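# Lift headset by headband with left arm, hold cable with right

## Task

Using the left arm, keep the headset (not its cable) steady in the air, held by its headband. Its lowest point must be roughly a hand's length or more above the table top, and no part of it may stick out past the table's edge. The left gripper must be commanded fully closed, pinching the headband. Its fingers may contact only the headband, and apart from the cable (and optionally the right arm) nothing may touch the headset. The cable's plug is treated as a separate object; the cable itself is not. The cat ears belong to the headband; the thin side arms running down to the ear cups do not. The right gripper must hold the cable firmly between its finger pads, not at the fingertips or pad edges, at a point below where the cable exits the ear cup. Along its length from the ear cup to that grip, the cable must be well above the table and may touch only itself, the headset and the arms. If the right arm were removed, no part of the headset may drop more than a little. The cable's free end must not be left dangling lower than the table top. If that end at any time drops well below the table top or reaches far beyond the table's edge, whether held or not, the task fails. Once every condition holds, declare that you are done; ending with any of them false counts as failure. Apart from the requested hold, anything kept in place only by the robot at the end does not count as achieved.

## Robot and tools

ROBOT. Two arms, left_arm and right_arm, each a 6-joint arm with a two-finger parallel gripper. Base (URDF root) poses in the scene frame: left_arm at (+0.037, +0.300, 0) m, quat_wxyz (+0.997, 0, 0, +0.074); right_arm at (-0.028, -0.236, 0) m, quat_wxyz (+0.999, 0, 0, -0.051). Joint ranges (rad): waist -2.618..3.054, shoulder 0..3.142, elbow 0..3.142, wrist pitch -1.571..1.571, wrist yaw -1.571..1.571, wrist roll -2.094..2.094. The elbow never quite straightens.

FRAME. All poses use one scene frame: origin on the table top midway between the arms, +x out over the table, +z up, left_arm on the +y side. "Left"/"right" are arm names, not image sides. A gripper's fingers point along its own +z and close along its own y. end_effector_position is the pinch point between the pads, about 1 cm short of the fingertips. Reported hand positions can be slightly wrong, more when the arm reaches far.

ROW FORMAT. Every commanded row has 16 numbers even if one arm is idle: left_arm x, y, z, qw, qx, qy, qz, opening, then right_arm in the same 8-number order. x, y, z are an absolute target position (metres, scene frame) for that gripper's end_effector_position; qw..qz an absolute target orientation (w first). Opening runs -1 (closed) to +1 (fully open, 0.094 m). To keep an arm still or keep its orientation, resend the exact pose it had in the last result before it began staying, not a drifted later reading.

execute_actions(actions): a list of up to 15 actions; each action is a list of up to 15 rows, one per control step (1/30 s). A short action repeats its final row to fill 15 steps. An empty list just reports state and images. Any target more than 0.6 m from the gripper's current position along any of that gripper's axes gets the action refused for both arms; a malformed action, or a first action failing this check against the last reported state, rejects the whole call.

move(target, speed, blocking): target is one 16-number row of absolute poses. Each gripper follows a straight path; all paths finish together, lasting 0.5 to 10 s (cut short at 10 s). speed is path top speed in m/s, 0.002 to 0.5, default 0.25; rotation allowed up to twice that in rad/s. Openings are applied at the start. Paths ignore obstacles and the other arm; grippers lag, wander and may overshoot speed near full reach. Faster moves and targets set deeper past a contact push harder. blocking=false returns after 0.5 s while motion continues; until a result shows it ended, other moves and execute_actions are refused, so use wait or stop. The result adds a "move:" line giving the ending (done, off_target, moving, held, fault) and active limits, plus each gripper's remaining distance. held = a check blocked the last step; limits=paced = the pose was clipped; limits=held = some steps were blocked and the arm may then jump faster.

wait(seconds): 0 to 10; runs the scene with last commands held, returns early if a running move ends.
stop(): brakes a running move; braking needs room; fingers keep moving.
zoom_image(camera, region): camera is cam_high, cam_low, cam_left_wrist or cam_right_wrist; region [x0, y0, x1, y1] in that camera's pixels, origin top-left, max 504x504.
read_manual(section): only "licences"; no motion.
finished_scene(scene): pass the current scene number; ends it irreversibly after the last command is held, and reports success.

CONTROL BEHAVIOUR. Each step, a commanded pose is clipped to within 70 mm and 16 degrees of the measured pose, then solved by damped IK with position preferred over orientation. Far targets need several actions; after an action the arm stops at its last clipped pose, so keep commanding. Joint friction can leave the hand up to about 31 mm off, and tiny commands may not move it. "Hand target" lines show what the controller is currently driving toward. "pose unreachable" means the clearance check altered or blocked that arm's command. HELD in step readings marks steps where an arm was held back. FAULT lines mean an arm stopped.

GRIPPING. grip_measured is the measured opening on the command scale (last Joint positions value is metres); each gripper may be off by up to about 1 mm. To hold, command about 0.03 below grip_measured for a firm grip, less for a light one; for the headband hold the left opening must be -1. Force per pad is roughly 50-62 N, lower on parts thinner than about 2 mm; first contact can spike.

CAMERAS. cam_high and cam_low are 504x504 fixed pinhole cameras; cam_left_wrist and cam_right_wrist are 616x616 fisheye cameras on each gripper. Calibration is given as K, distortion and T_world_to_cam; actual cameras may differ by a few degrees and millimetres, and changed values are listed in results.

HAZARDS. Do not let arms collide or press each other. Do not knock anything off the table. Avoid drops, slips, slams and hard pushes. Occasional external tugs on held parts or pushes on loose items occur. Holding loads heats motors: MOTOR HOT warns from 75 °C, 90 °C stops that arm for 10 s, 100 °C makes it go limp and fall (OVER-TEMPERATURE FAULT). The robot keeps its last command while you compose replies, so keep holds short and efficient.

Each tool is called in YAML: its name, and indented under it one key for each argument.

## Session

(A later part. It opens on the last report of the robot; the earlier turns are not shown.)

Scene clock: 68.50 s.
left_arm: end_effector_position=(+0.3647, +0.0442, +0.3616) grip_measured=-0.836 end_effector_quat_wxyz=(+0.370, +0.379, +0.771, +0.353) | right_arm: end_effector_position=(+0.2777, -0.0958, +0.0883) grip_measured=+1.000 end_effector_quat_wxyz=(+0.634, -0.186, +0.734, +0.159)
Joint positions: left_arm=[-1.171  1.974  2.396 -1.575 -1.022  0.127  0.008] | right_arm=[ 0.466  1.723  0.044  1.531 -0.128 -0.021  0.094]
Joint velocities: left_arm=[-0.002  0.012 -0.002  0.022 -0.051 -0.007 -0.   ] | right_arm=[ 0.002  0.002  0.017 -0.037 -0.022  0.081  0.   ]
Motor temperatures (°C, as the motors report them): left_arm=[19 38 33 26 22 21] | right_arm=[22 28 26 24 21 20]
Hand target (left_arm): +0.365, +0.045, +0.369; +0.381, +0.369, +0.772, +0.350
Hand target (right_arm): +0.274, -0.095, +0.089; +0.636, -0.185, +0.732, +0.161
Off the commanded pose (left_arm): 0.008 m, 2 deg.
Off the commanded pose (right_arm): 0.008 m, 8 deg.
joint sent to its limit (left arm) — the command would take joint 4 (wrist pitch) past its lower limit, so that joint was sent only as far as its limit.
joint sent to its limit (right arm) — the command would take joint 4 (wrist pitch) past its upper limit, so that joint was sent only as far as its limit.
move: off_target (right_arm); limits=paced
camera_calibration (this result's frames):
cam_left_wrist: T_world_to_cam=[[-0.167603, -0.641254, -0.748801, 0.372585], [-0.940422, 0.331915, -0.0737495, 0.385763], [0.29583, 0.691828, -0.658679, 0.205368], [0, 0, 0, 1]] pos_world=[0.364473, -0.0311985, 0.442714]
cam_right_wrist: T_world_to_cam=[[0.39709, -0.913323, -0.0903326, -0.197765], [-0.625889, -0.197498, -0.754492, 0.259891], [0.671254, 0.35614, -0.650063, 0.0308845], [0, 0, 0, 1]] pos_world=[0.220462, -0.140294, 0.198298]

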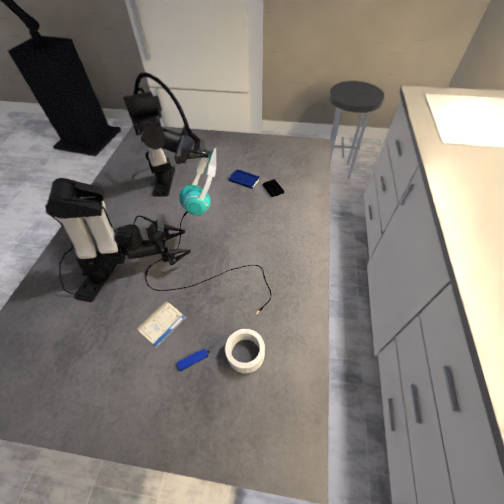

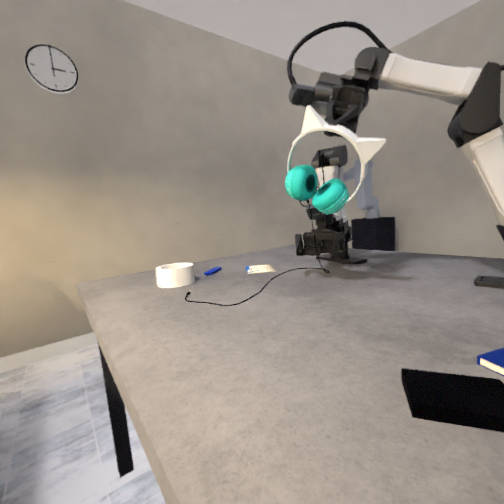

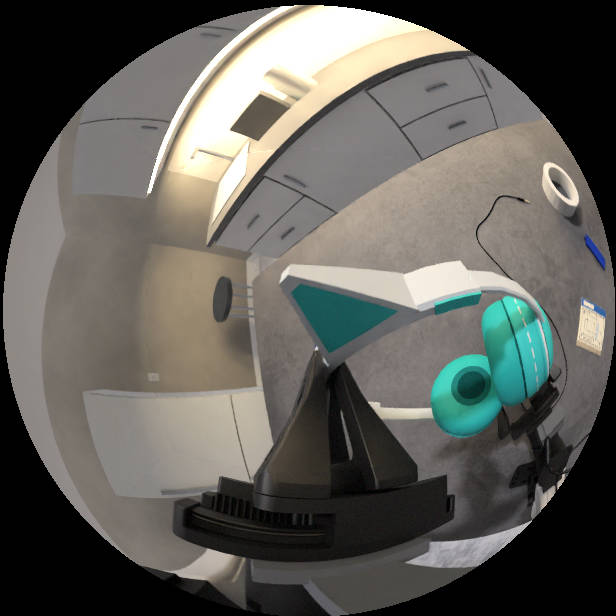

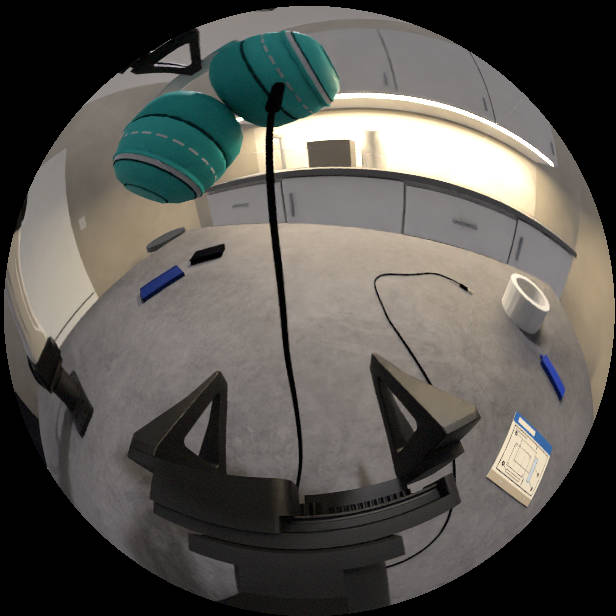

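move:
  target: [0.3650,0.0448,0.37,0.366,0.364,0.779,0.354,-1, 0.2777,-0.0958,0.0883,0.634,-0.186,0.734,0.159,-1]
  speed: 0.05

Scene clock: 73.37 s.
left_arm: end_effector_position=(+0.3645, +0.0439, +0.3612) grip_measured=-0.836 end_effector_quat_wxyz=(+0.369, +0.381, +0.771, +0.352) | right_arm: end_effector_position=(+0.2777, -0.0961, +0.0874) grip_measured=-0.979 end_effector_quat_wxyz=(+0.632, -0.185, +0.735, +0.158)
Joint positions: left_arm=[-1.171  1.974  2.396 -1.575 -1.019  0.129  0.008] | right_arm=[ 0.466  1.723  0.044  1.527 -0.127 -0.021  0.001]
Joint velocities: left_arm=[-0.017 -0.032  0.002 -0.007  0.022 -0.095  0.001] | right_arm=[ 0.002 -0.007 -0.012  0.007 -0.037 -0.007 -0.001]
Motor temperatures (°C, as the motors report them): left_arm=[19 38 33 26 22 21] | right_arm=[22 27 26 25 21 20]
Hand target (left_arm): +0.365, +0.045, +0.370; +0.381, +0.369, +0.772, +0.350
Hand target (right_arm): +0.278, -0.096, +0.088; +0.634, -0.186, +0.734, +0.159
Off the commanded pose (left_arm): 0.009 m, 2 deg.
Off the commanded pose (right_arm): 0.001 m, 0 deg.
joint sent to its limit (left arm) — the command would take joint 4 (wrist pitch) past its lower limit, so that joint was sent only as far as its limit.
move: done
camera_calibration (this result's frames):
cam_left_wrist: T_world_to_cam=[[-0.171845, -0.640348, -0.748614, 0.373439], [-0.939777, 0.334465, -0.0703679, 0.384124], [0.295445, 0.691439, -0.659261, 0.205711], [0, 0, 0, 1]] pos_world=[0.364388, -0.0315815, 0.442209]
cam_right_wrist: T_world_to_cam=[[0.395329, -0.914055, -0.0906525, -0.197656], [-0.628957, -0.197448, -0.751949, 0.259766], [0.669424, 0.354284, -0.652958, 0.0309692], [0, 0, 0, 1]] pos_world=[0.220789, -0.14035, 0.197634]

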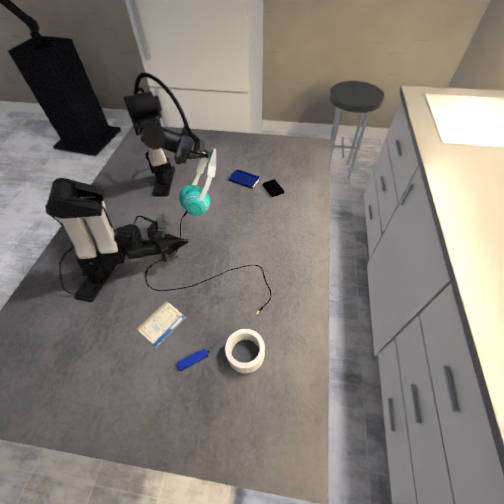

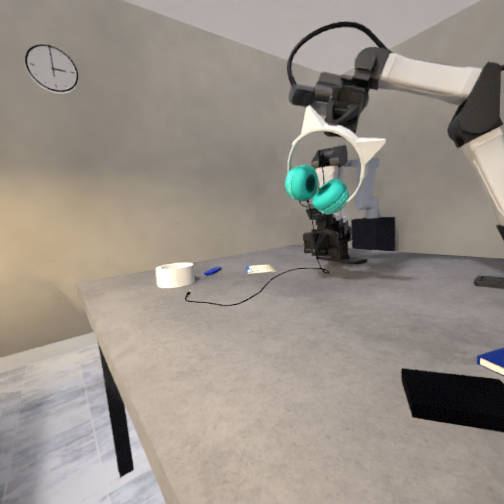

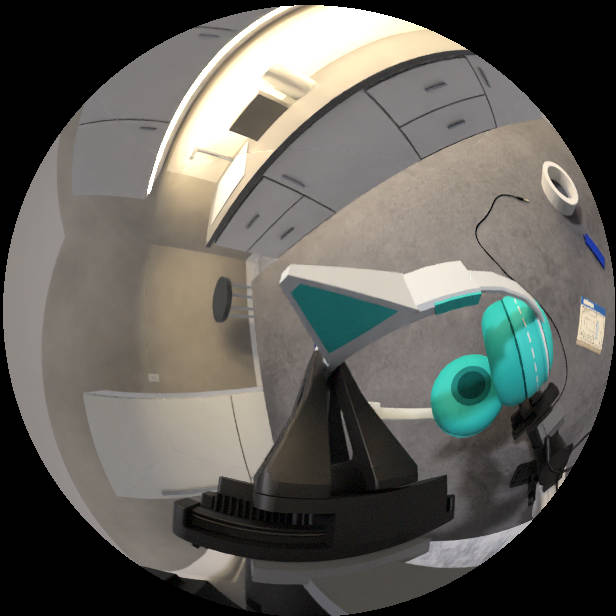

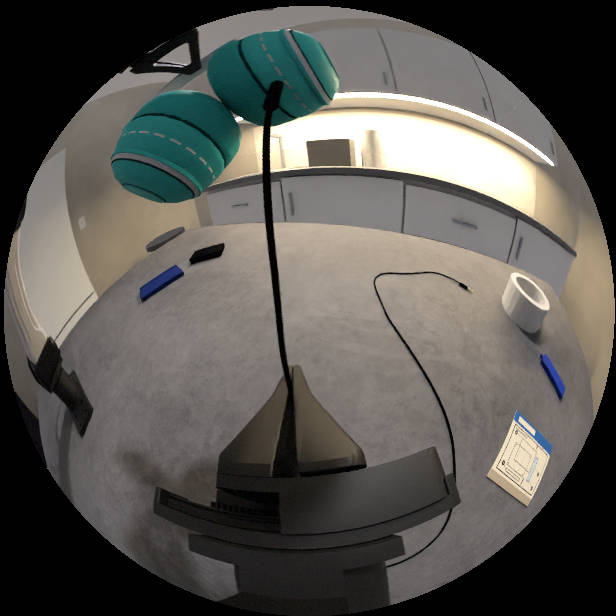

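finished_scene:
  scene: 2

The scene is finished: the task was done.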